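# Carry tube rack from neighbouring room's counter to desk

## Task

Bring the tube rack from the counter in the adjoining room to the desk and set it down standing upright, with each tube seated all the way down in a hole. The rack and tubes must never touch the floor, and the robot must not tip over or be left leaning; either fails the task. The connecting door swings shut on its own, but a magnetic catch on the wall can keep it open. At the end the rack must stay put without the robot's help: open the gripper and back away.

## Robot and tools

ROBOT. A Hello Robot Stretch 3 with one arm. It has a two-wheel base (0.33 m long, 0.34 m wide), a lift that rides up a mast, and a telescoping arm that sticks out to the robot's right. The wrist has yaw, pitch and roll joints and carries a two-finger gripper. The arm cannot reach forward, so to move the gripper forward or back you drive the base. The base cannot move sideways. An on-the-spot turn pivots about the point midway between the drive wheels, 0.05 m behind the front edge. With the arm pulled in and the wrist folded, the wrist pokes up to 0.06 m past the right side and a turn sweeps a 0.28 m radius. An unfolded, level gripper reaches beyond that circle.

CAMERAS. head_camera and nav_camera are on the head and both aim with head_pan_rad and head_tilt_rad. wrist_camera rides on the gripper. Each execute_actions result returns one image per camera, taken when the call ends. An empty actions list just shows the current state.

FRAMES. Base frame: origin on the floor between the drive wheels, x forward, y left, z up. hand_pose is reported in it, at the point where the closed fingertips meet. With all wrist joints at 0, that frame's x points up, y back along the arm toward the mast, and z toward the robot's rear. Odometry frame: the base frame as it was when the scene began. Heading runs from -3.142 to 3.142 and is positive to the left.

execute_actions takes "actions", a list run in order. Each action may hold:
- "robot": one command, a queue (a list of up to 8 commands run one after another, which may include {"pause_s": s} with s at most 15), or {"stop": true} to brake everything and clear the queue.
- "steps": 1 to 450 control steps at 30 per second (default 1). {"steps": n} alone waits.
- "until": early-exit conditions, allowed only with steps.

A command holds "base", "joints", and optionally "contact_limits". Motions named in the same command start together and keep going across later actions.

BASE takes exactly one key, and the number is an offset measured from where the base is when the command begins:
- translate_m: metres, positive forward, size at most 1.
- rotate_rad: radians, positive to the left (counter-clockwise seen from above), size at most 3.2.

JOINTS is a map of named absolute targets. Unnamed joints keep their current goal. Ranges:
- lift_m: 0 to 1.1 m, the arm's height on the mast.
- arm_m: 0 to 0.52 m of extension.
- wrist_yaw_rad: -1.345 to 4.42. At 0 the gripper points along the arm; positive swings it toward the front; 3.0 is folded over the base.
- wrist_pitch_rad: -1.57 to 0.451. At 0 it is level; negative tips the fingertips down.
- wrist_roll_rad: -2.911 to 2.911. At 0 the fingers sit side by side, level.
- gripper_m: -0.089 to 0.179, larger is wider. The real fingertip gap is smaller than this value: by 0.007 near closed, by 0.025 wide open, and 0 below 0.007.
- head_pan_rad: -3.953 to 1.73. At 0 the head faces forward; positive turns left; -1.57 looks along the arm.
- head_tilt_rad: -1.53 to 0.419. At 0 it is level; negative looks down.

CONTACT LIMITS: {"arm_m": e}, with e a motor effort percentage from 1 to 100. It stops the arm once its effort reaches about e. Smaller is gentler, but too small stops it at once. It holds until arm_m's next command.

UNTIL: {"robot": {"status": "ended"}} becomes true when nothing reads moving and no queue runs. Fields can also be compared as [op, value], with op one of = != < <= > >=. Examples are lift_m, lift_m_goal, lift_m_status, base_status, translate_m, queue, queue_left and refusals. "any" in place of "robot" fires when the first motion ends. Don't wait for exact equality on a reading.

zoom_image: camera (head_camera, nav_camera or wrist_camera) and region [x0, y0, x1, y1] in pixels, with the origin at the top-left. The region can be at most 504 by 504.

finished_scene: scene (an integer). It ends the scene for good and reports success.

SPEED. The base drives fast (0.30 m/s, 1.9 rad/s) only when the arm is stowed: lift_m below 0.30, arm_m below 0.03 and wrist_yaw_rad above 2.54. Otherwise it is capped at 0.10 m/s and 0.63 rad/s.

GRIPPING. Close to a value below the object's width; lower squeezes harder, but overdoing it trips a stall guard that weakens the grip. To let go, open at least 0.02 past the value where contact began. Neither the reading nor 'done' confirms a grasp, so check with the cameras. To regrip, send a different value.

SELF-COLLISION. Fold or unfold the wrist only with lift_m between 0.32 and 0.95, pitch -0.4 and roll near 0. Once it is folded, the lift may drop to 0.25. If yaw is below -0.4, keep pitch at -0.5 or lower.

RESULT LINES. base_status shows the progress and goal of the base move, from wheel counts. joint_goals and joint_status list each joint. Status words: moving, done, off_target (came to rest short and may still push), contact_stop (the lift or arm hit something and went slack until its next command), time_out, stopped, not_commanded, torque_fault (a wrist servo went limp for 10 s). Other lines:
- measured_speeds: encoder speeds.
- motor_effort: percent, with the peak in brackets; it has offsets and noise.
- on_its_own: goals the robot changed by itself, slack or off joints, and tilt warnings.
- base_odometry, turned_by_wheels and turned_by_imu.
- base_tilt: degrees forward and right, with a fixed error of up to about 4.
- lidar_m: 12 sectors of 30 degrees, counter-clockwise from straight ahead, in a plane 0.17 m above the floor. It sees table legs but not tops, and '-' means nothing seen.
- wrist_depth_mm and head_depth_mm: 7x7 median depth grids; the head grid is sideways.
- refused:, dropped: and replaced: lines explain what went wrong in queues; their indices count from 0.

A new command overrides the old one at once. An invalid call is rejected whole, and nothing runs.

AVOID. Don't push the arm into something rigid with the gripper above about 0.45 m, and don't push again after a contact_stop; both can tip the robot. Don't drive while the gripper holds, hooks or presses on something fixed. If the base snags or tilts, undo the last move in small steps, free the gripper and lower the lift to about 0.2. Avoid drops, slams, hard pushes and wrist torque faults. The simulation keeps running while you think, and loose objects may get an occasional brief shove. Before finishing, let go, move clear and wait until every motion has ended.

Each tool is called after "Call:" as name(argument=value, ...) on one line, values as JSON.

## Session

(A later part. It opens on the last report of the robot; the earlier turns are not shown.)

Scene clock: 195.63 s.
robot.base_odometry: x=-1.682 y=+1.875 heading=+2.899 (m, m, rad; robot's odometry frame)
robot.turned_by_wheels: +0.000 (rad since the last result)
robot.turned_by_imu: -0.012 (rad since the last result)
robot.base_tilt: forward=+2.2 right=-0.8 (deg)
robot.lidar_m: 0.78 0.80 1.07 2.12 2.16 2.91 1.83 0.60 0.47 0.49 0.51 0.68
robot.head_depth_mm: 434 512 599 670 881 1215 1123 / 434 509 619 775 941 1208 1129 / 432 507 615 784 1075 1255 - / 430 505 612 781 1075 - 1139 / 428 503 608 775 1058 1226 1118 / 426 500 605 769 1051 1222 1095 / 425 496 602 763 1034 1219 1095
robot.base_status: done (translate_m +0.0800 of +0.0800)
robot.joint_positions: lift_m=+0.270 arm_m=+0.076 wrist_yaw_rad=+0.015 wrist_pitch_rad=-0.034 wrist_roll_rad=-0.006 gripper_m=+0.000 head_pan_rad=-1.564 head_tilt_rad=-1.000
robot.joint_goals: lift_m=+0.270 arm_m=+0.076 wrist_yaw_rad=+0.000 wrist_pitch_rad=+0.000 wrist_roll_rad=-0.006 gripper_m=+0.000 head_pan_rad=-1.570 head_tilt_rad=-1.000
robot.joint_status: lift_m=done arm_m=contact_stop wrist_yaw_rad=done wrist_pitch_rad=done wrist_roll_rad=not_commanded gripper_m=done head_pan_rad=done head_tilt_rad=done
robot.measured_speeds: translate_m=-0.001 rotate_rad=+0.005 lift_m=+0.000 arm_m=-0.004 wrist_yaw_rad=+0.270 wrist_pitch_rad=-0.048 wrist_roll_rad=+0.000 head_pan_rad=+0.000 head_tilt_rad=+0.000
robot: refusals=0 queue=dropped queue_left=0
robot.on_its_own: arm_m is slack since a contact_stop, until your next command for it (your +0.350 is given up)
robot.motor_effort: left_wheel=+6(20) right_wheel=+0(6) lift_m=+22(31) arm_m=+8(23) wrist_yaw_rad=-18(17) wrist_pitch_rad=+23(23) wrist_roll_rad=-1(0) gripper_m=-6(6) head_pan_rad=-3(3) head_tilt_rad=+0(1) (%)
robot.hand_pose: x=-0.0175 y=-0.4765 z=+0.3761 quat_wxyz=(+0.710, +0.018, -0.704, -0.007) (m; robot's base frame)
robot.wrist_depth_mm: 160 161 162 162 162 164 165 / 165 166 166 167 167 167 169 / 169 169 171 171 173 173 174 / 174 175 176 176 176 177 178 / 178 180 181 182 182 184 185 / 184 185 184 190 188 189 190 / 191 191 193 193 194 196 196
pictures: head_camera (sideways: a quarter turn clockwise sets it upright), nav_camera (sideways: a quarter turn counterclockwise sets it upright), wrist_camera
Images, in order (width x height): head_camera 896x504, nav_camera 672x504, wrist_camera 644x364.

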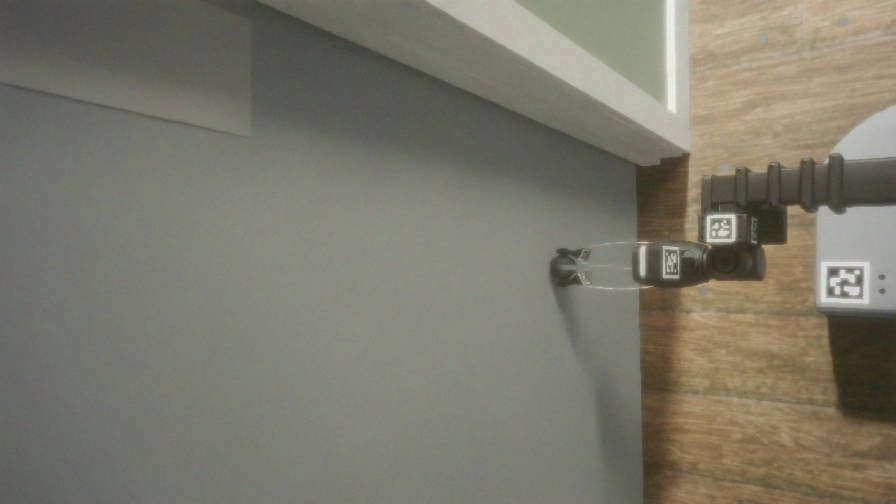

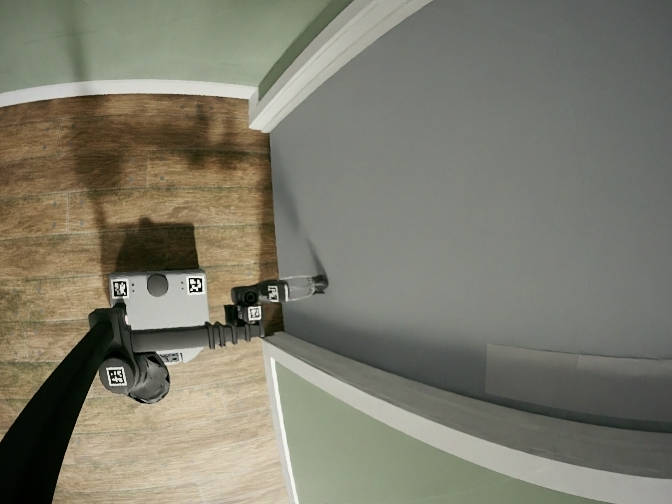

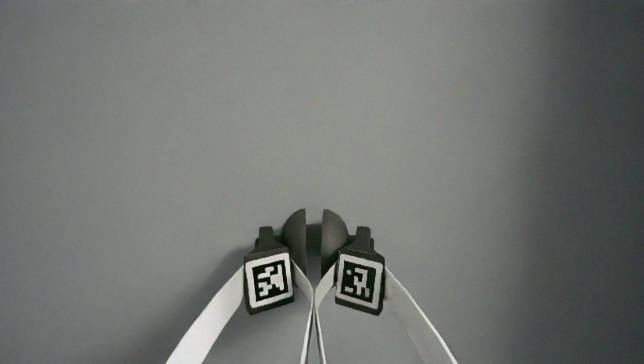

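Try with higher limit.

Call:
execute_actions(actions=[{"robot":{"joints":{"arm_m":0.2},"contact_limits":{"arm_m":45}},"steps":200,"until":{"robot":{"status":"ended"}}}])

Scene clock: 199.83 s.
robot.base_odometry: x=-1.682 y=+1.875 heading=+2.899 (m, m, rad; robot's odometry frame)
robot.turned_by_wheels: +0.000 (rad since the last result)
robot.turned_by_imu: -0.015 (rad since the last result)
robot.base_tilt: forward=+2.3 right=-0.7 (deg)
robot.lidar_m: 0.78 0.80 1.05 2.11 2.16 2.87 1.94 0.61 0.47 0.60 0.60 0.70
robot.head_depth_mm: 608 2260 650 667 881 1221 1124 / 570 681 918 1557 940 1212 1124 / 556 660 807 1041 1367 1230 - / 542 636 778 999 1271 1215 1143 / 528 620 747 942 1299 1231 1117 / 515 601 721 906 1210 1226 1096 / 501 584 699 870 1147 1216 1092
robot.base_status: done (translate_m +0.0800 of +0.0800)
robot.joint_positions: lift_m=+0.270 arm_m=+0.198 wrist_yaw_rad=+0.079 wrist_pitch_rad=-0.025 wrist_roll_rad=-0.006 gripper_m=+0.000 head_pan_rad=-1.565 head_tilt_rad=-0.996
robot.joint_goals: lift_m=+0.270 arm_m=+0.200 wrist_yaw_rad=+0.042 wrist_pitch_rad=+0.000 wrist_roll_rad=-0.006 gripper_m=+0.000 head_pan_rad=-1.570 head_tilt_rad=-1.000
robot.joint_status: lift_m=done arm_m=done wrist_yaw_rad=done wrist_pitch_rad=done wrist_roll_rad=not_commanded gripper_m=done head_pan_rad=done head_tilt_rad=done
robot.measured_speeds: translate_m=+0.000 rotate_rad=+0.000 lift_m=+0.000 arm_m=+0.000 wrist_yaw_rad=+0.000 wrist_pitch_rad=+0.000 wrist_roll_rad=+0.000 head_pan_rad=+0.000 head_tilt_rad=+0.000
robot: refusals=0 queue=done queue_left=0
robot.on_its_own: wrist_yaw_rad is held at +0.042, not at your +0.000, by its stall guard, which is still easing; arm_m is at rest, and its effort (+18) is outside its rest range (-14 to +14)
robot.motor_effort: left_wheel=+2(23) right_wheel=-3(21) lift_m=+23(23) arm_m=+18(25) wrist_yaw_rad=-30(30) wrist_pitch_rad=+15(18) wrist_roll_rad=-1(0) gripper_m=-7(6) head_pan_rad=-2(3) head_tilt_rad=-1(1) (%)
robot.contact_limits: arm_m 37 (drawing in: default 16, maximum 26; extending or still: default 23, maximum 37)
robot.hand_pose: x=-0.0013 y=-0.5976 z=+0.3784 quat_wxyz=(+0.709, +0.037, -0.704, +0.019) (m; robot's base frame)
robot.wrist_depth_mm: 146 150 156 162 169 176 185 / 149 154 160 166 174 183 190 / 152 158 164 171 180 187 197 / 157 162 169 178 185 193 203 / 161 167 172 181 190 200 209 / 166 172 176 186 197 206 217 / 170 176 185 192 201 213 225
pictures: head_camera (sideways: a quarter turn clockwise sets it upright), nav_camera (sideways: a quarter turn counterclockwise sets it upright), wrist_camera
Images, in order (width x height): head_camera 896x504, nav_camera 672x504, wrist_camera 644x364.

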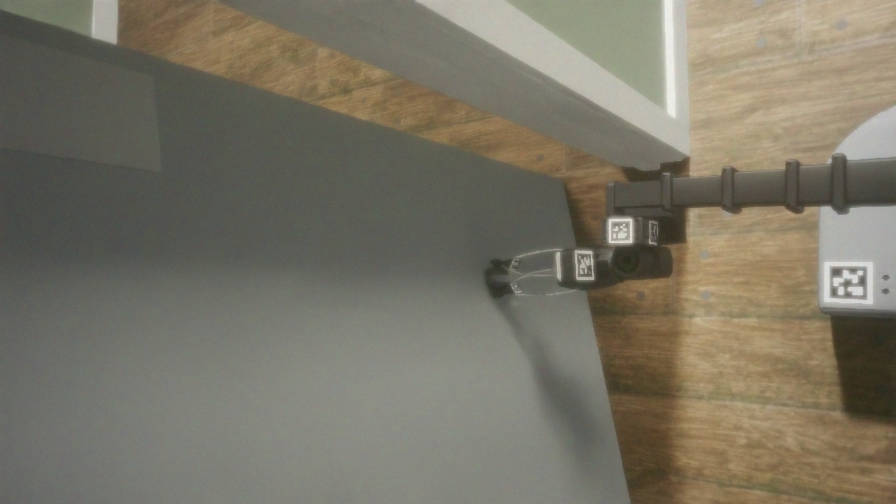

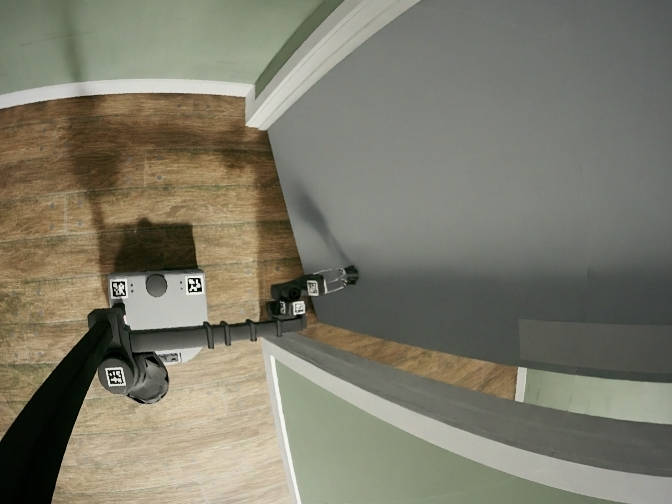

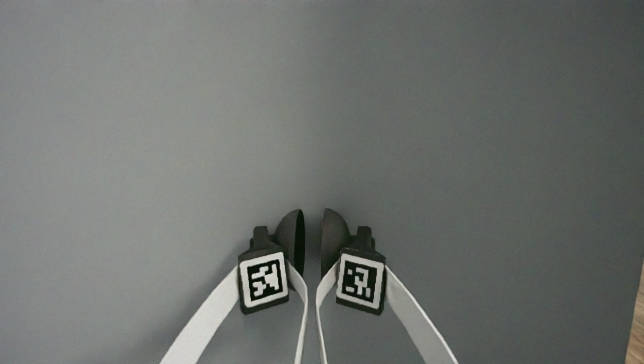

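Call:
execute_actions(actions=[{"robot":{"joints":{"arm_m":0.51,"wrist_yaw_rad":0.5},"contact_limits":{"arm_m":37}},"steps":300,"until":{"robot":{"status":"ended"}}}])

Scene clock: 204.07 s.
robot.base_odometry: x=-1.681 y=+1.875 heading=+2.899 (m, m, rad; robot's odometry frame)
robot.turned_by_wheels: +0.000 (rad since the last result)
robot.turned_by_imu: -0.209 (rad since the last result)
robot.base_tilt: forward=+2.3 right=-0.5 (deg)
robot.lidar_m: 0.81 0.81 0.95 1.66 2.11 2.13 2.95 0.81 0.46 0.46 0.62 0.65
robot.head_depth_mm: 379 453 579 770 1140 1246 1123 / 417 466 543 718 1044 1251 1122 / 2568 2163 636 738 940 1238 - / 622 746 946 1539 1326 1232 1146 / 583 685 824 1036 1321 1232 1115 / 557 645 770 941 1244 1228 1098 / 530 610 720 879 1124 1219 1089
robot.base_status: done (translate_m +0.0799 of +0.0800)
robot.joint_positions: lift_m=+0.270 arm_m=+0.265 wrist_yaw_rad=+0.660 wrist_pitch_rad=-0.023 wrist_roll_rad=-0.005 gripper_m=+0.000 head_pan_rad=-1.566 head_tilt_rad=-0.993
robot.joint_goals: lift_m=+0.270 arm_m=+0.266 wrist_yaw_rad=+0.500 wrist_pitch_rad=+0.000 wrist_roll_rad=-0.005 gripper_m=+0.000 head_pan_rad=-1.570 head_tilt_rad=-1.000
robot.joint_status: lift_m=done arm_m=contact_stop wrist_yaw_rad=off_target wrist_pitch_rad=done wrist_roll_rad=not_commanded gripper_m=done head_pan_rad=done head_tilt_rad=done
robot.measured_speeds: translate_m=-0.002 rotate_rad=-0.004 lift_m=+0.000 arm_m=-0.029 wrist_yaw_rad=-0.010 wrist_pitch_rad=+0.096 wrist_roll_rad=+0.000 head_pan_rad=+0.000 head_tilt_rad=+0.000
robot: refusals=0 queue=dropped queue_left=0
robot.on_its_own: arm_m is slack since a contact_stop, until your next command for it (your +0.510 is given up)
robot.motor_effort: left_wheel=+21(35) right_wheel=+5(22) lift_m=+27(37) arm_m=+12(38) wrist_yaw_rad=-90(93) wrist_pitch_rad=+11(40) wrist_roll_rad=-1(1) gripper_m=-15(18) head_pan_rad=-1(2) head_tilt_rad=-2(2) (%)
robot.contact_limits: arm_m 37 (drawing in: default 16, maximum 26; extending or still: default 23, maximum 37)
robot.hand_pose: x=+0.1353 y=-0.6117 z=+0.3786 quat_wxyz=(+0.674, +0.237, -0.664, +0.222) (m; robot's base frame)
robot.wrist_depth_mm: 188 177 166 158 150 142 135 / 194 184 172 162 153 146 138 / 201 189 177 167 158 149 142 / 208 195 182 172 162 153 145 / 216 202 191 175 166 157 148 / 222 208 - 186 170 161 152 / 232 220 201 187 175 165 157
pictures: head_camera (sideways: a quarter turn clockwise sets it upright), nav_camera (sideways: a quarter turn counterclockwise sets it upright), wrist_camera
Images, in order (width x height): head_camera 896x504, nav_camera 672x504, wrist_camera 644x364.

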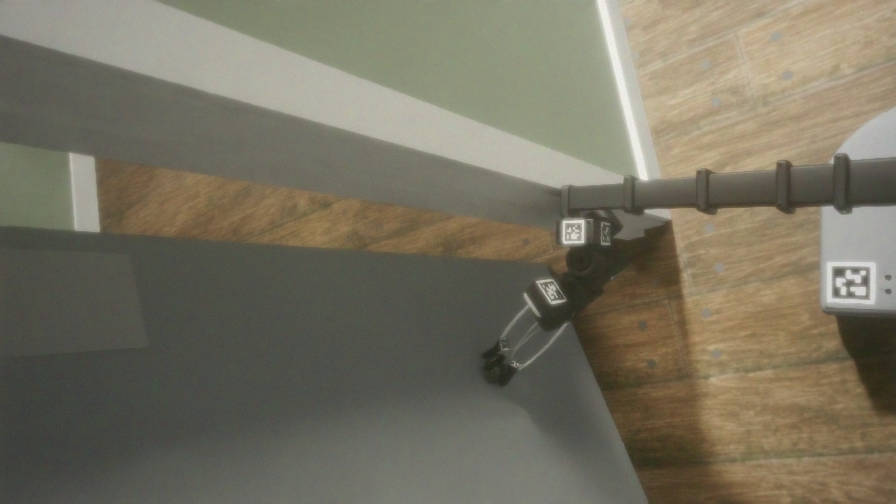

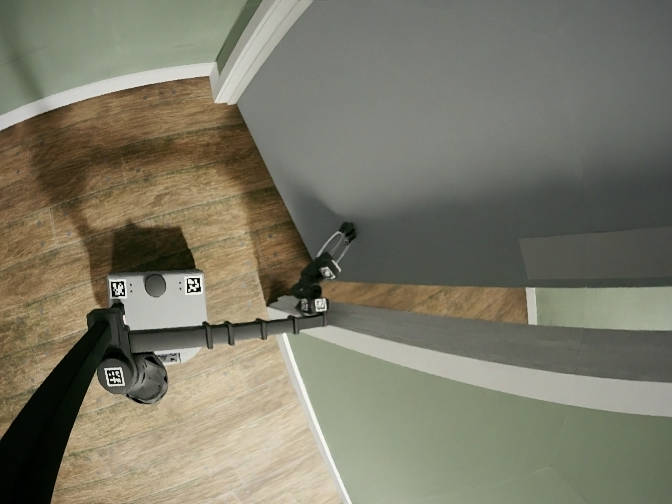

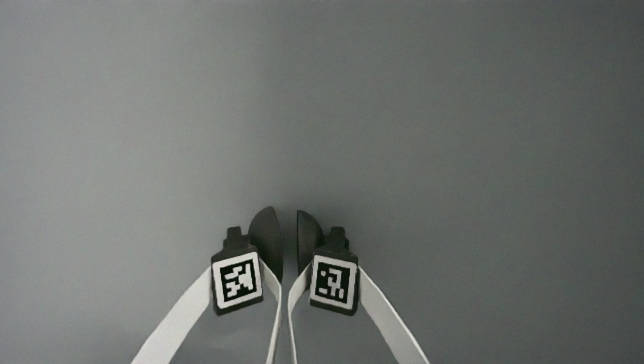

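Call:
execute_actions(actions=[{"robot":[{"joints":{"arm_m":0.0,"wrist_yaw_rad":0.5}},{"base":{"rotate_rad":0.3},"joints":{"wrist_yaw_rad":0.2}},{"base":{"translate_m":0.06}}],"steps":300,"until":{"robot":{"status":"ended"}}}])

Scene clock: 212.30 s.
robot.base_odometry: x=-1.741 y=+1.871 heading=-3.084 (m, m, rad; robot's odometry frame)
robot.turned_by_wheels: +0.300 (rad since the last result)
robot.turned_by_imu: +0.299 (rad since the last result)
robot.base_tilt: forward=+2.5 right=-0.6 (deg)
robot.lidar_m: 0.75 0.79 1.12 2.11 2.17 3.08 1.38 0.56 0.49 0.49 0.52 0.72
robot.head_depth_mm: 418 488 590 733 864 1198 1127 / 420 492 594 752 984 1208 1130 / 422 495 597 758 1030 1240 - / 424 498 602 764 1043 1255 - / 426 502 607 772 1055 1227 1117 / 429 504 613 777 1072 1218 1103 / 431 507 617 786 1084 1214 1100
robot.base_status: done (translate_m +0.0600 of +0.0600)
robot.joint_positions: lift_m=+0.270 arm_m=+0.000 wrist_yaw_rad=+0.202 wrist_pitch_rad=-0.023 wrist_roll_rad=-0.005 gripper_m=+0.000 head_pan_rad=-1.566 head_tilt_rad=-0.993
robot.joint_goals: lift_m=+0.270 arm_m=+0.000 wrist_yaw_rad=+0.200 wrist_pitch_rad=+0.000 wrist_roll_rad=-0.005 gripper_m=+0.000 head_pan_rad=-1.570 head_tilt_rad=-1.000
robot.joint_status: lift_m=done arm_m=done wrist_yaw_rad=done wrist_pitch_rad=done wrist_roll_rad=not_commanded gripper_m=done head_pan_rad=done head_tilt_rad=done
robot.measured_speeds: translate_m=+0.000 rotate_rad=+0.000 lift_m=+0.000 arm_m=+0.000 wrist_yaw_rad=+0.000 wrist_pitch_rad=+0.000 wrist_roll_rad=+0.000 head_pan_rad=+0.000 head_tilt_rad=+0.000
robot: refusals=0 queue=done queue_left=0
robot.motor_effort: left_wheel=-5(24) right_wheel=+2(19) lift_m=+27(27) arm_m=-2(14) wrist_yaw_rad=-2(92) wrist_pitch_rad=+15(14) wrist_roll_rad=-1(2) gripper_m=-2(15) head_pan_rad=-2(2) head_tilt_rad=-3(3) (%)
robot.hand_pose: x=+0.0297 y=-0.3957 z=+0.3786 quat_wxyz=(+0.706, +0.079, -0.701, +0.063) (m; robot's base frame)
robot.wrist_depth_mm: 301 279 258 239 225 211 200 / 314 290 266 248 231 217 203 / 327 295 275 254 237 221 208 / 334 307 282 260 243 228 214 / 349 319 295 267 250 234 217 / 358 328 307 - 253 239 223 / 377 343 308 286 268 245 228
pictures: head_camera (sideways: a quarter turn clockwise sets it upright), nav_camera (sideways: a quarter turn counterclockwise sets it upright), wrist_camera
Images, in order (width x height): head_camera 896x504, nav_camera 672x504, wrist_camera 644x364.

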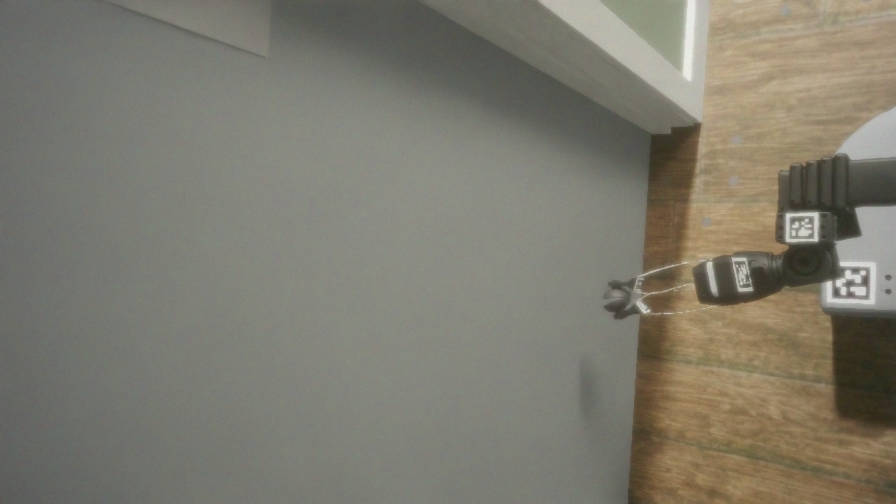

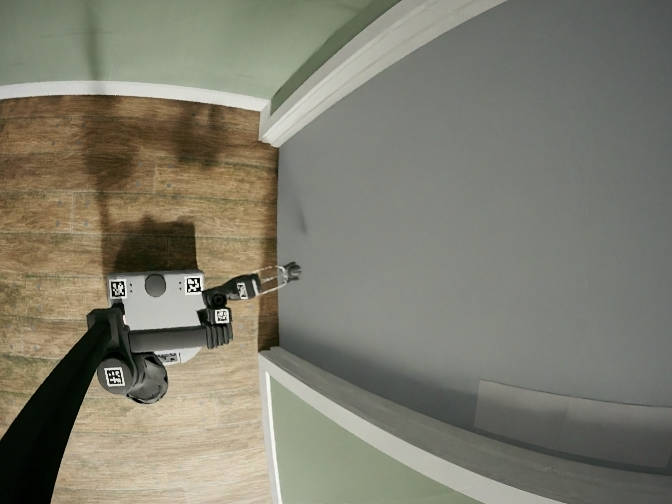

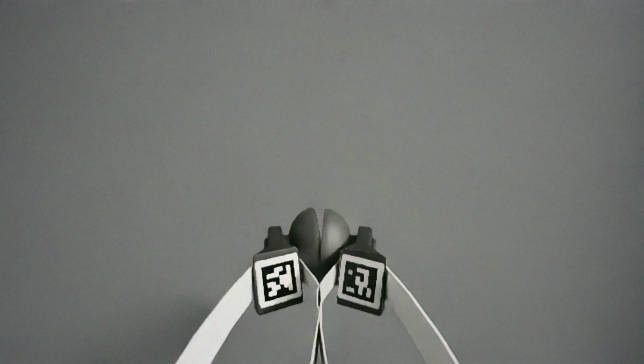

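Call:
execute_actions(actions=[{"robot":[{"base":{"rotate_rad":1.0},"joints":{"lift_m":0.5,"wrist_pitch_rad":-0.4,"head_tilt_rad":-1.3}},{"joints":{"wrist_yaw_rad":4.0}}],"steps":400,"until":{"robot":{"status":"ended"}}}])

Scene clock: 237.27 s.
robot.base_odometry: x=-1.741 y=+1.871 heading=-2.085 (m, m, rad; robot's odometry frame)
robot.turned_by_wheels: +1.000 (rad since the last result)
robot.turned_by_imu: +1.000 (rad since the last result)
robot.base_tilt: forward=+2.6 right=-0.5 (deg)
robot.lidar_m: 1.06 2.11 2.16 2.98 1.65 0.59 0.49 0.49 0.51 0.69 0.75 0.78
robot.head_depth_mm: 640 726 834 990 1212 1206 - / 735 849 1009 1231 1276 1210 - / 786 982 1237 1356 - - - / 849 1055 1402 1357 - - 1103 / 884 1103 1405 1336 1258 1184 1103 / 825 1022 1326 1339 1255 1172 1108 / 780 952 1199 1333 1243 1169 1102
robot.base_status: done (rotate_rad +0.9998 of +1.0000)
robot.joint_positions: lift_m=+0.500 arm_m=+0.000 wrist_yaw_rad=+3.998 wrist_pitch_rad=-0.416 wrist_roll_rad=-0.005 gripper_m=+0.000 head_pan_rad=-1.566 head_tilt_rad=-1.285
robot.joint_goals: lift_m=+0.500 arm_m=+0.000 wrist_yaw_rad=+4.000 wrist_pitch_rad=-0.400 wrist_roll_rad=-0.005 gripper_m=+0.000 head_pan_rad=-1.570 head_tilt_rad=-1.300
robot.joint_status: lift_m=done arm_m=done wrist_yaw_rad=done wrist_pitch_rad=done wrist_roll_rad=not_commanded gripper_m=done head_pan_rad=done head_tilt_rad=done
robot.measured_speeds: translate_m=+0.000 rotate_rad=+0.000 lift_m=+0.000 arm_m=+0.000 wrist_yaw_rad=+0.000 wrist_pitch_rad=+0.000 wrist_roll_rad=+0.000 head_pan_rad=+0.000 head_tilt_rad=+0.000
robot: refusals=0 queue=done queue_left=0
robot.motor_effort: left_wheel=-4(10) right_wheel=+2(6) lift_m=+31(31) arm_m=-1(2) wrist_yaw_rad=+2(1) wrist_pitch_rad=+10(14) wrist_roll_rad=-1(1) gripper_m=-2(2) head_pan_rad=-1(2) head_tilt_rad=-5(20) (%)
robot.hand_pose: x=-0.1910 y=+0.0021 z=+0.5129 quat_wxyz=(-0.155, +0.567, +0.420, +0.692) (m; robot's base frame)
robot.wrist_depth_mm: 320 345 451 781 - - - / 326 373 471 856 - - - / 334 401 499 911 - - - / 343 433 501 - - - - / 352 463 522 980 899 925 925 / 364 479 547 - 770 789 766 / 375 497 632 658 659 668 689
pictures: head_camera (sideways: a quarter turn clockwise sets it upright), nav_camera (sideways: a quarter turn counterclockwise sets it upright), wrist_camera
Images, in order (width x height): head_camera 896x504, nav_camera 672x504, wrist_camera 644x364.

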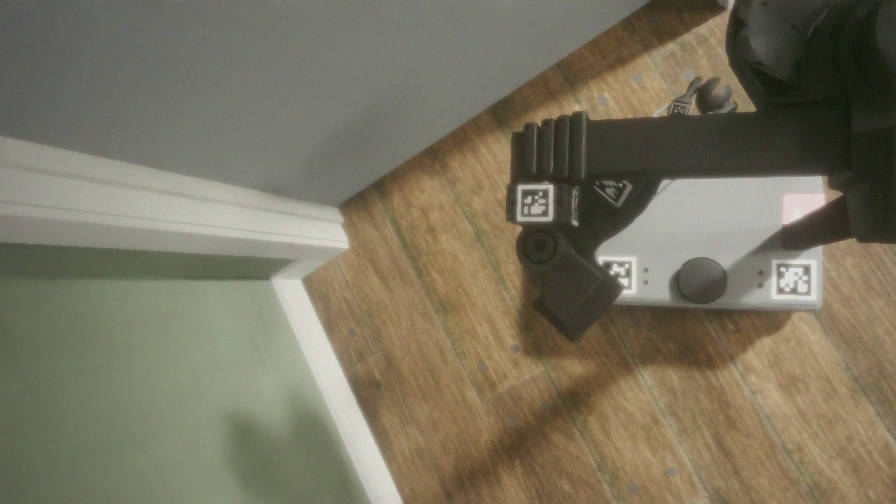

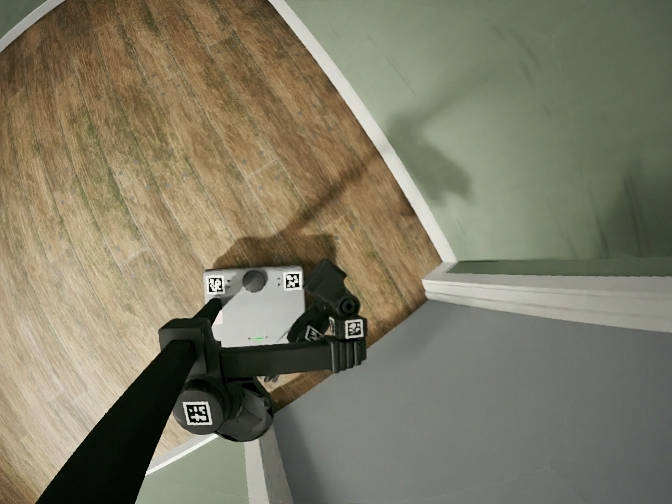

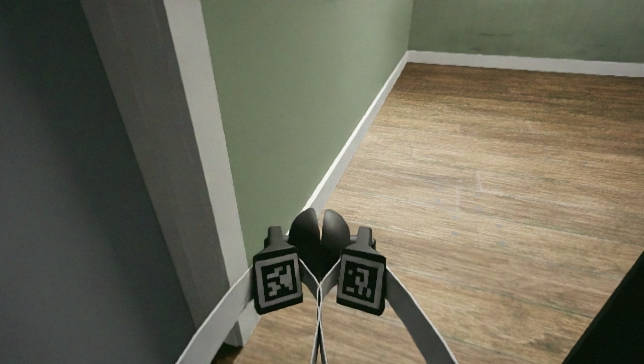

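Call:
execute_actions(actions=[{"robot":[{"joints":{"wrist_yaw_rad":4.4}},{"base":{"rotate_rad":-1.0},"joints":{"head_pan_rad":0}},{"base":{"translate_m":0.1}},{"base":{"rotate_rad":-1.6}},{"base":{"translate_m":0.2}}],"steps":450,"until":{"robot":{"status":"ended"}}}])

Scene clock: 252.53 s.
robot.base_odometry: x=-1.847 y=+2.065 heading=+1.599 (m, m, rad; robot's odometry frame)
robot.turned_by_wheels: -2.600 (rad since the last result)
robot.turned_by_imu: -2.610 (rad since the last result)
robot.base_tilt: forward=+2.5 right=-0.5 (deg)
robot.lidar_m: 0.30 0.31 0.44 0.65 0.68 0.94 2.30 2.39 3.21 0.79 0.42 0.31
robot.head_depth_mm: 302 363 491 754 1148 1189 1126 / 298 364 492 760 1253 1217 - / 299 366 496 769 1256 1223 - / 300 368 498 774 1260 1207 - / 301 369 502 782 1246 1207 - / 302 371 506 794 1239 1181 - / 303 373 508 801 1236 1166 -
robot.base_status: done (translate_m +0.2000 of +0.2000)
robot.joint_positions: lift_m=+0.500 arm_m=+0.000 wrist_yaw_rad=+4.398 wrist_pitch_rad=-0.416 wrist_roll_rad=-0.005 gripper_m=+0.000 head_pan_rad=-0.007 head_tilt_rad=-1.285
robot.joint_goals: lift_m=+0.500 arm_m=+0.000 wrist_yaw_rad=+4.400 wrist_pitch_rad=-0.400 wrist_roll_rad=-0.005 gripper_m=+0.000 head_pan_rad=+0.000 head_tilt_rad=-1.300
robot.joint_status: lift_m=done arm_m=done wrist_yaw_rad=done wrist_pitch_rad=done wrist_roll_rad=not_commanded gripper_m=done head_pan_rad=done head_tilt_rad=done
robot.measured_speeds: translate_m=+0.000 rotate_rad=+0.000 lift_m=+0.000 arm_m=+0.000 wrist_yaw_rad=+0.000 wrist_pitch_rad=+0.000 wrist_roll_rad=+0.000 head_pan_rad=+0.000 head_tilt_rad=+0.000
robot: refusals=0 queue=done queue_left=0
robot.motor_effort: left_wheel=+4(11) right_wheel=-3(5) lift_m=+31(31) arm_m=-1(2) wrist_yaw_rad=+2(3) wrist_pitch_rad=+10(10) wrist_roll_rad=-1(1) gripper_m=-3(2) head_pan_rad=+3(35) head_tilt_rad=-4(6) (%)
robot.hand_pose: x=-0.2350 y=-0.0757 z=+0.5128 quat_wxyz=(-0.290, +0.472, +0.524, +0.647) (m; robot's base frame)
robot.wrist_depth_mm: - - - - - 883 689 / - - - - - 893 683 / - - - - - 942 706 / - - - - - 959 725 / 943 933 917 - 919 890 738 / 793 768 789 - 774 763 730 / 664 663 661 664 656 662 662
pictures: head_camera (sideways: a quarter turn clockwise sets it upright), nav_camera (sideways: a quarter turn counterclockwise sets it upright), wrist_camera
Images, in order (width x height): head_camera 896x504, nav_camera 672x504, wrist_camera 644x364.

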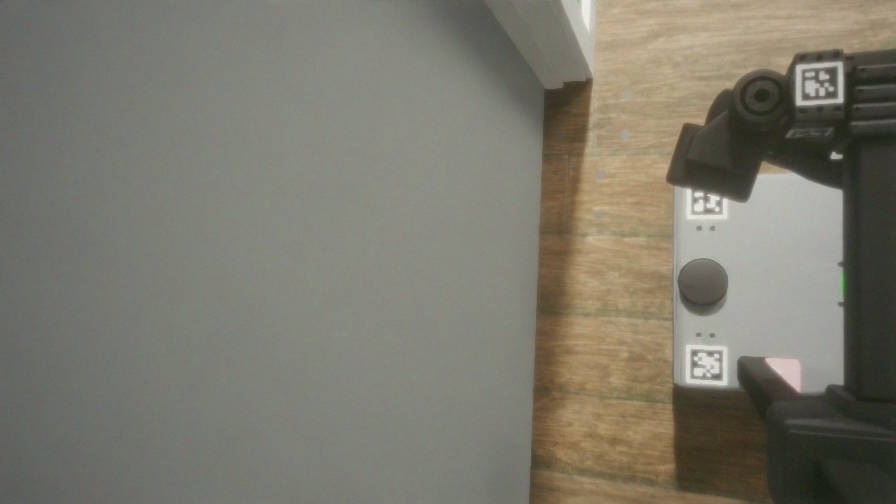

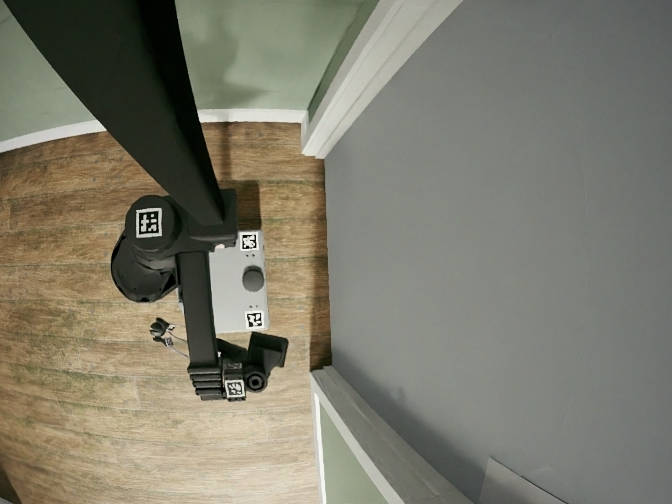

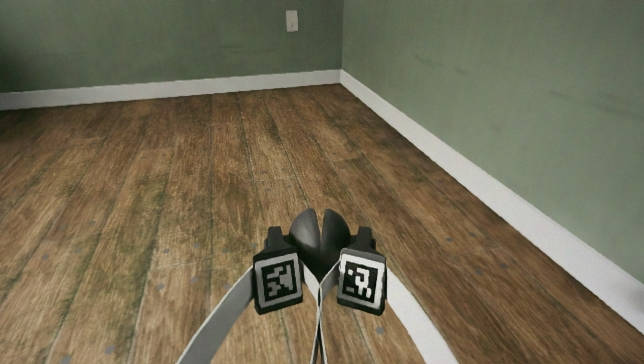

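Call:
execute_actions(actions=[{"robot":[{"base":{"rotate_rad":0.15}},{"base":{"translate_m":0.2}},{"base":{"rotate_rad":-0.15}},{"base":{"translate_m":0.25}}],"steps":450,"until":{"robot":{"status":"ended"}}}])

Scene clock: 263.97 s.
robot.base_odometry: x=-1.889 y=+2.512 heading=+1.599 (m, m, rad; robot's odometry frame)
robot.turned_by_wheels: +0.000 (rad since the last result)
robot.turned_by_imu: +0.032 (rad since the last result)
robot.base_tilt: forward=+2.5 right=-0.6 (deg)
robot.lidar_m: - - 0.15 0.20 0.64 0.92 2.57 2.63 3.23 0.20 0.15 -
robot.head_depth_mm: - - - - - 1168 1143 / - - - - - 1208 - / - - - - - - - / - - - - - - - / - - - - - - - / - - - - - 1185 - / - - - - - 1176 -
robot.base_status: off_target (translate_m +0.2497 of +0.2500)
robot.joint_positions: lift_m=+0.500 arm_m=+0.000 wrist_yaw_rad=+4.408 wrist_pitch_rad=-0.419 wrist_roll_rad=-0.005 gripper_m=+0.000 head_pan_rad=-0.008 head_tilt_rad=-1.317
robot.joint_goals: lift_m=+0.500 arm_m=+0.000 wrist_yaw_rad=+4.400 wrist_pitch_rad=-0.400 wrist_roll_rad=-0.005 gripper_m=+0.000 head_pan_rad=+0.000 head_tilt_rad=-1.300
robot.joint_status: lift_m=done arm_m=done wrist_yaw_rad=done wrist_pitch_rad=done wrist_roll_rad=not_commanded gripper_m=done head_pan_rad=done head_tilt_rad=done
robot.measured_speeds: translate_m=+0.000 rotate_rad=+0.000 lift_m=+0.000 arm_m=+0.000 wrist_yaw_rad=+0.000 wrist_pitch_rad=+0.000 wrist_roll_rad=+0.000 head_pan_rad=+0.000 head_tilt_rad=+0.000
robot: refusals=0 queue=done queue_left=0
robot.on_its_own: left_wheel is at rest, and its effort (+53) is outside its rest range (-18 to +18); right_wheel is at rest, and its effort (+21) is outside its rest range (-18 to +18)
robot.motor_effort: left_wheel=+53(79) right_wheel=+21(48) lift_m=+27(31) arm_m=-1(1) wrist_yaw_rad=-6(7) wrist_pitch_rad=+12(13) wrist_roll_rad=-1(1) gripper_m=-2(3) head_pan_rad=+3(3) head_tilt_rad=+7(6) (%)
robot.hand_pose: x=-0.2354 y=-0.0778 z=+0.5125 quat_wxyz=(-0.292, +0.469, +0.527, +0.646) (m; robot's base frame)
robot.wrist_depth_mm: - - - - - 891 671 / - - - - - 916 675 / - - - - - 932 705 / - - - - - 959 705 / 930 925 912 - 914 887 737 / 773 768 792 - 775 776 723 / 667 661 653 657 653 670 653
pictures: head_camera (sideways: a quarter turn clockwise sets it upright), nav_camera (sideways: a quarter turn counterclockwise sets it upright), wrist_camera
Images, in order (width x height): head_camera 896x504, nav_camera 672x504, wrist_camera 644x364.

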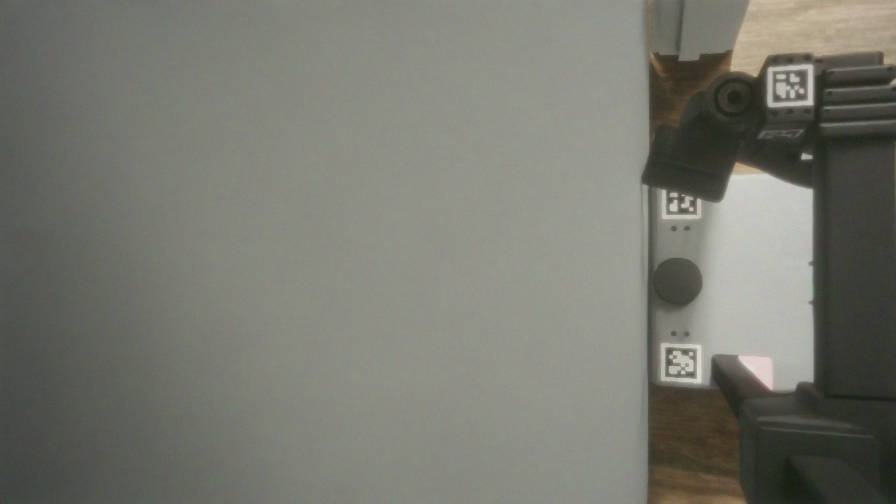

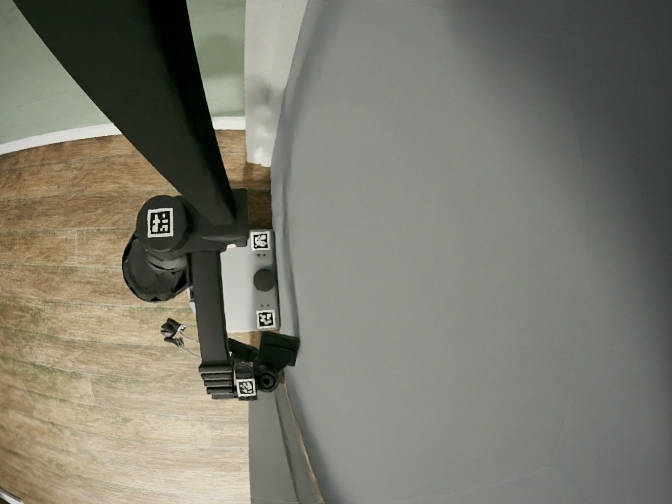

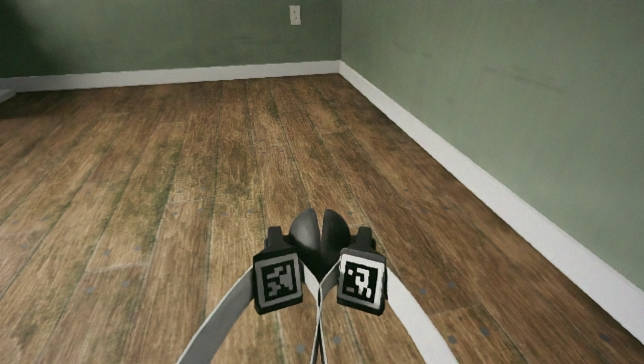

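Call:
execute_actions(actions=[{"robot":{"base":{"translate_m":0.4}},"steps":450,"until":{"robot":{"status":"ended"}}}])

Scene clock: 272.33 s.
robot.base_odometry: x=-1.901 y=+2.911 heading=+1.599 (m, m, rad; robot's odometry frame)
robot.turned_by_wheels: +0.000 (rad since the last result)
robot.turned_by_imu: +0.098 (rad since the last result)
robot.base_tilt: forward=+2.4 right=-0.5 (deg)
robot.lidar_m: - - 0.15 0.20 0.66 1.03 2.62 2.67 0.42 0.20 0.15 -
robot.head_depth_mm: - - - - - 1200 1126 / - - - - - 1209 - / - - - - - - - / - - - - - - - / - - - - - - - / - - - - - 1178 - / - - - - - 1184 -
robot.base_status: off_target (translate_m +0.3997 of +0.4000)
robot.joint_positions: lift_m=+0.500 arm_m=+0.000 wrist_yaw_rad=+4.408 wrist_pitch_rad=-0.419 wrist_roll_rad=-0.005 gripper_m=+0.000 head_pan_rad=-0.008 head_tilt_rad=-1.318
robot.joint_goals: lift_m=+0.500 arm_m=+0.000 wrist_yaw_rad=+4.400 wrist_pitch_rad=-0.400 wrist_roll_rad=-0.005 gripper_m=+0.000 head_pan_rad=+0.000 head_tilt_rad=-1.300
robot.joint_status: lift_m=done arm_m=done wrist_yaw_rad=done wrist_pitch_rad=done wrist_roll_rad=not_commanded gripper_m=done head_pan_rad=done head_tilt_rad=done
robot.measured_speeds: translate_m=+0.000 rotate_rad=+0.000 lift_m=+0.000 arm_m=+0.000 wrist_yaw_rad=+0.000 wrist_pitch_rad=+0.000 wrist_roll_rad=+0.000 head_pan_rad=+0.000 head_tilt_rad=+0.000
robot: refusals=0 queue=done queue_left=0
robot.on_its_own: left_wheel is at rest, and its effort (+52) is outside its rest range (-18 to +18); right_wheel is at rest, and its effort (+21) is outside its rest range (-18 to +18)
robot.motor_effort: left_wheel=+52(81) right_wheel=+21(34) lift_m=+27(28) arm_m=-1(1) wrist_yaw_rad=-7(7) wrist_pitch_rad=+12(13) wrist_roll_rad=-1(1) gripper_m=-2(2) head_pan_rad=+4(3) head_tilt_rad=+6(7) (%)
robot.hand_pose: x=-0.2354 y=-0.0778 z=+0.5125 quat_wxyz=(-0.292, +0.469, +0.527, +0.646) (m; robot's base frame)
robot.wrist_depth_mm: - - - - - - 741 / - - - - - - 753 / - - - - - - 750 / - - - - - - 772 / 904 903 929 - 918 918 758 / 763 768 787 - 776 786 738 / 656 670 668 666 648 660 664
pictures: head_camera (sideways: a quarter turn clockwise sets it upright), nav_camera (sideways: a quarter turn counterclockwise sets it upright), wrist_camera
Images, in order (width x height): head_camera 896x504, nav_camera 672x504, wrist_camera 644x364.

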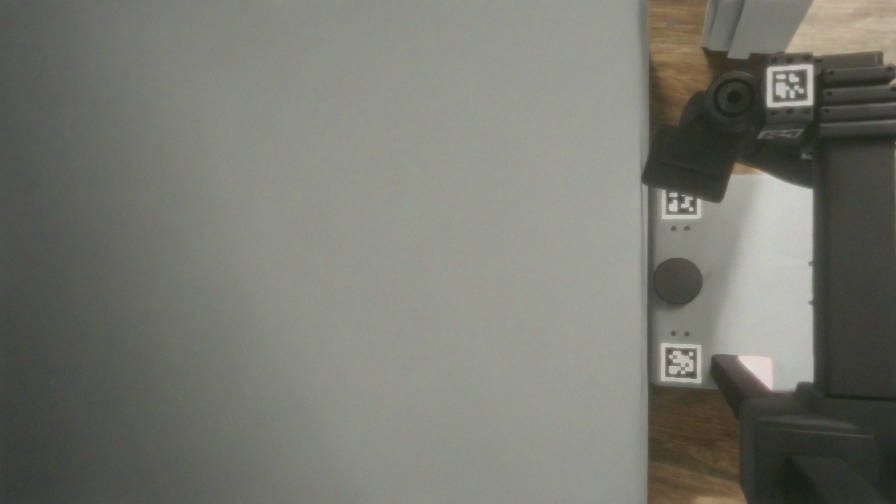

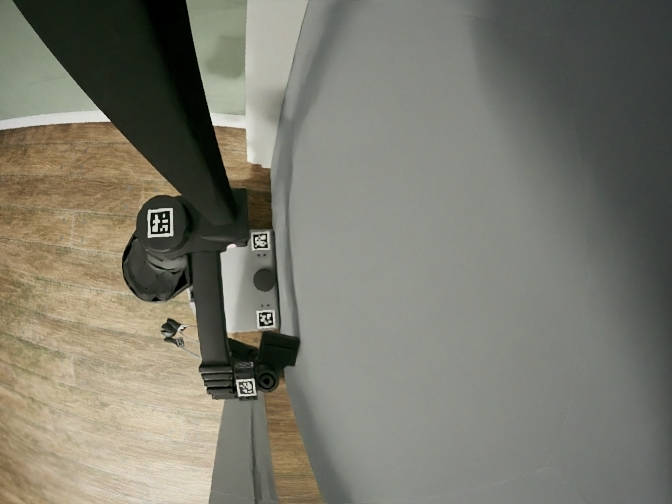

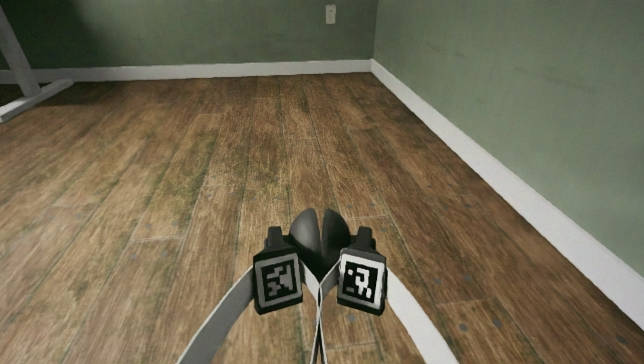

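Progress, with slip; the robot follows the door's rotation. Continue.

Call:
execute_actions(actions=[{"robot":{"base":{"translate_m":0.6}},"steps":450,"until":{"robot":{"status":"ended"}}}])

Scene clock: 280.60 s.
robot.base_odometry: x=-1.918 y=+3.511 heading=+1.599 (m, m, rad; robot's odometry frame)
robot.turned_by_wheels: +0.000 (rad since the last result)
robot.turned_by_imu: +0.144 (rad since the last result)
robot.base_tilt: forward=+2.4 right=-0.4 (deg)
robot.lidar_m: - - 0.15 0.20 0.70 1.27 2.69 2.72 0.44 0.20 0.15 -
robot.head_depth_mm: - - - - - 1201 1013 / - - - - - 1214 - / - - - - - - - / - - - - - - - / - - - - - - - / - - - - - 1186 - / - - - - - 1175 -
robot.base_status: off_target (translate_m +0.5997 of +0.6000)
robot.joint_positions: lift_m=+0.500 arm_m=+0.000 wrist_yaw_rad=+4.408 wrist_pitch_rad=-0.419 wrist_roll_rad=-0.005 gripper_m=+0.000 head_pan_rad=-0.010 head_tilt_rad=-1.317
robot.joint_goals: lift_m=+0.500 arm_m=+0.000 wrist_yaw_rad=+4.400 wrist_pitch_rad=-0.400 wrist_roll_rad=-0.005 gripper_m=+0.000 head_pan_rad=+0.000 head_tilt_rad=-1.300
robot.joint_status: lift_m=done arm_m=done wrist_yaw_rad=done wrist_pitch_rad=done wrist_roll_rad=not_commanded gripper_m=done head_pan_rad=done head_tilt_rad=done
robot.measured_speeds: translate_m=+0.000 rotate_rad=+0.000 lift_m=+0.000 arm_m=+0.000 wrist_yaw_rad=+0.000 wrist_pitch_rad=+0.000 wrist_roll_rad=+0.000 head_pan_rad=+0.000 head_tilt_rad=+0.000
robot: refusals=0 queue=done queue_left=0
robot.on_its_own: left_wheel is at rest, and its effort (+53) is outside its rest range (-18 to +18); right_wheel is at rest, and its effort (+21) is outside its rest range (-18 to +18)
robot.motor_effort: left_wheel=+53(80) right_wheel=+21(33) lift_m=+27(29) arm_m=-1(1) wrist_yaw_rad=-6(7) wrist_pitch_rad=+12(13) wrist_roll_rad=-1(1) gripper_m=-2(2) head_pan_rad=+4(4) head_tilt_rad=+6(7) (%)
robot.hand_pose: x=-0.2354 y=-0.0778 z=+0.5125 quat_wxyz=(-0.292, +0.469, +0.527, +0.646) (m; robot's base frame)
robot.wrist_depth_mm: - - - - - - 872 / - - - - - - 852 / - - - - - - 864 / - - - - - - 869 / 904 940 925 - 917 922 840 / 753 761 781 - 778 778 777 / 669 661 658 659 668 659 666
pictures: head_camera (sideways: a quarter turn clockwise sets it upright), nav_camera (sideways: a quarter turn counterclockwise sets it upright), wrist_camera
Images, in order (width x height): head_camera 896x504, nav_camera 672x504, wrist_camera 644x364.

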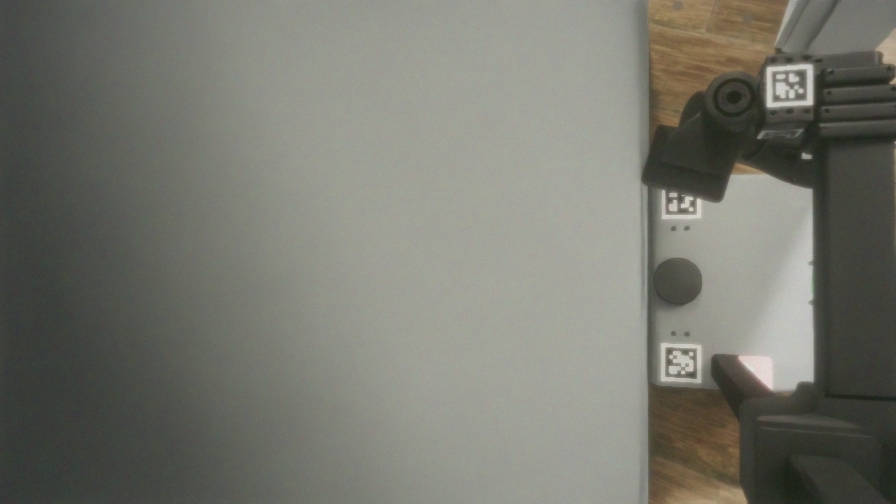

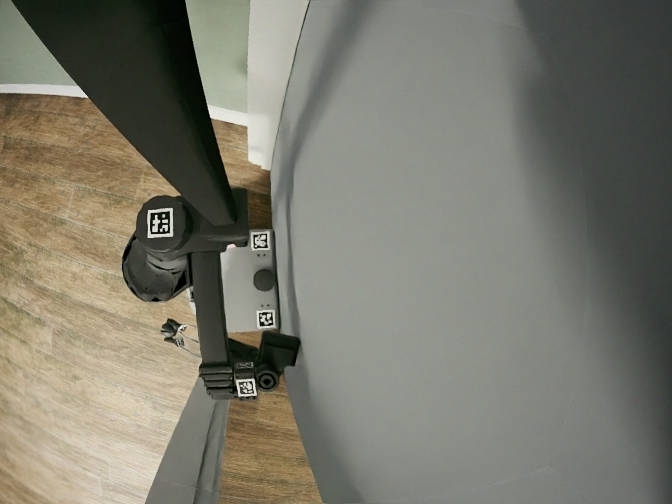

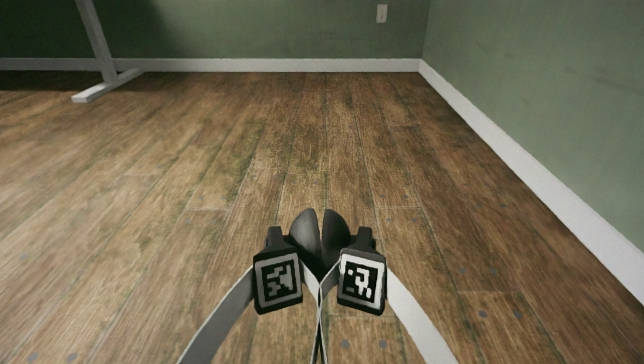

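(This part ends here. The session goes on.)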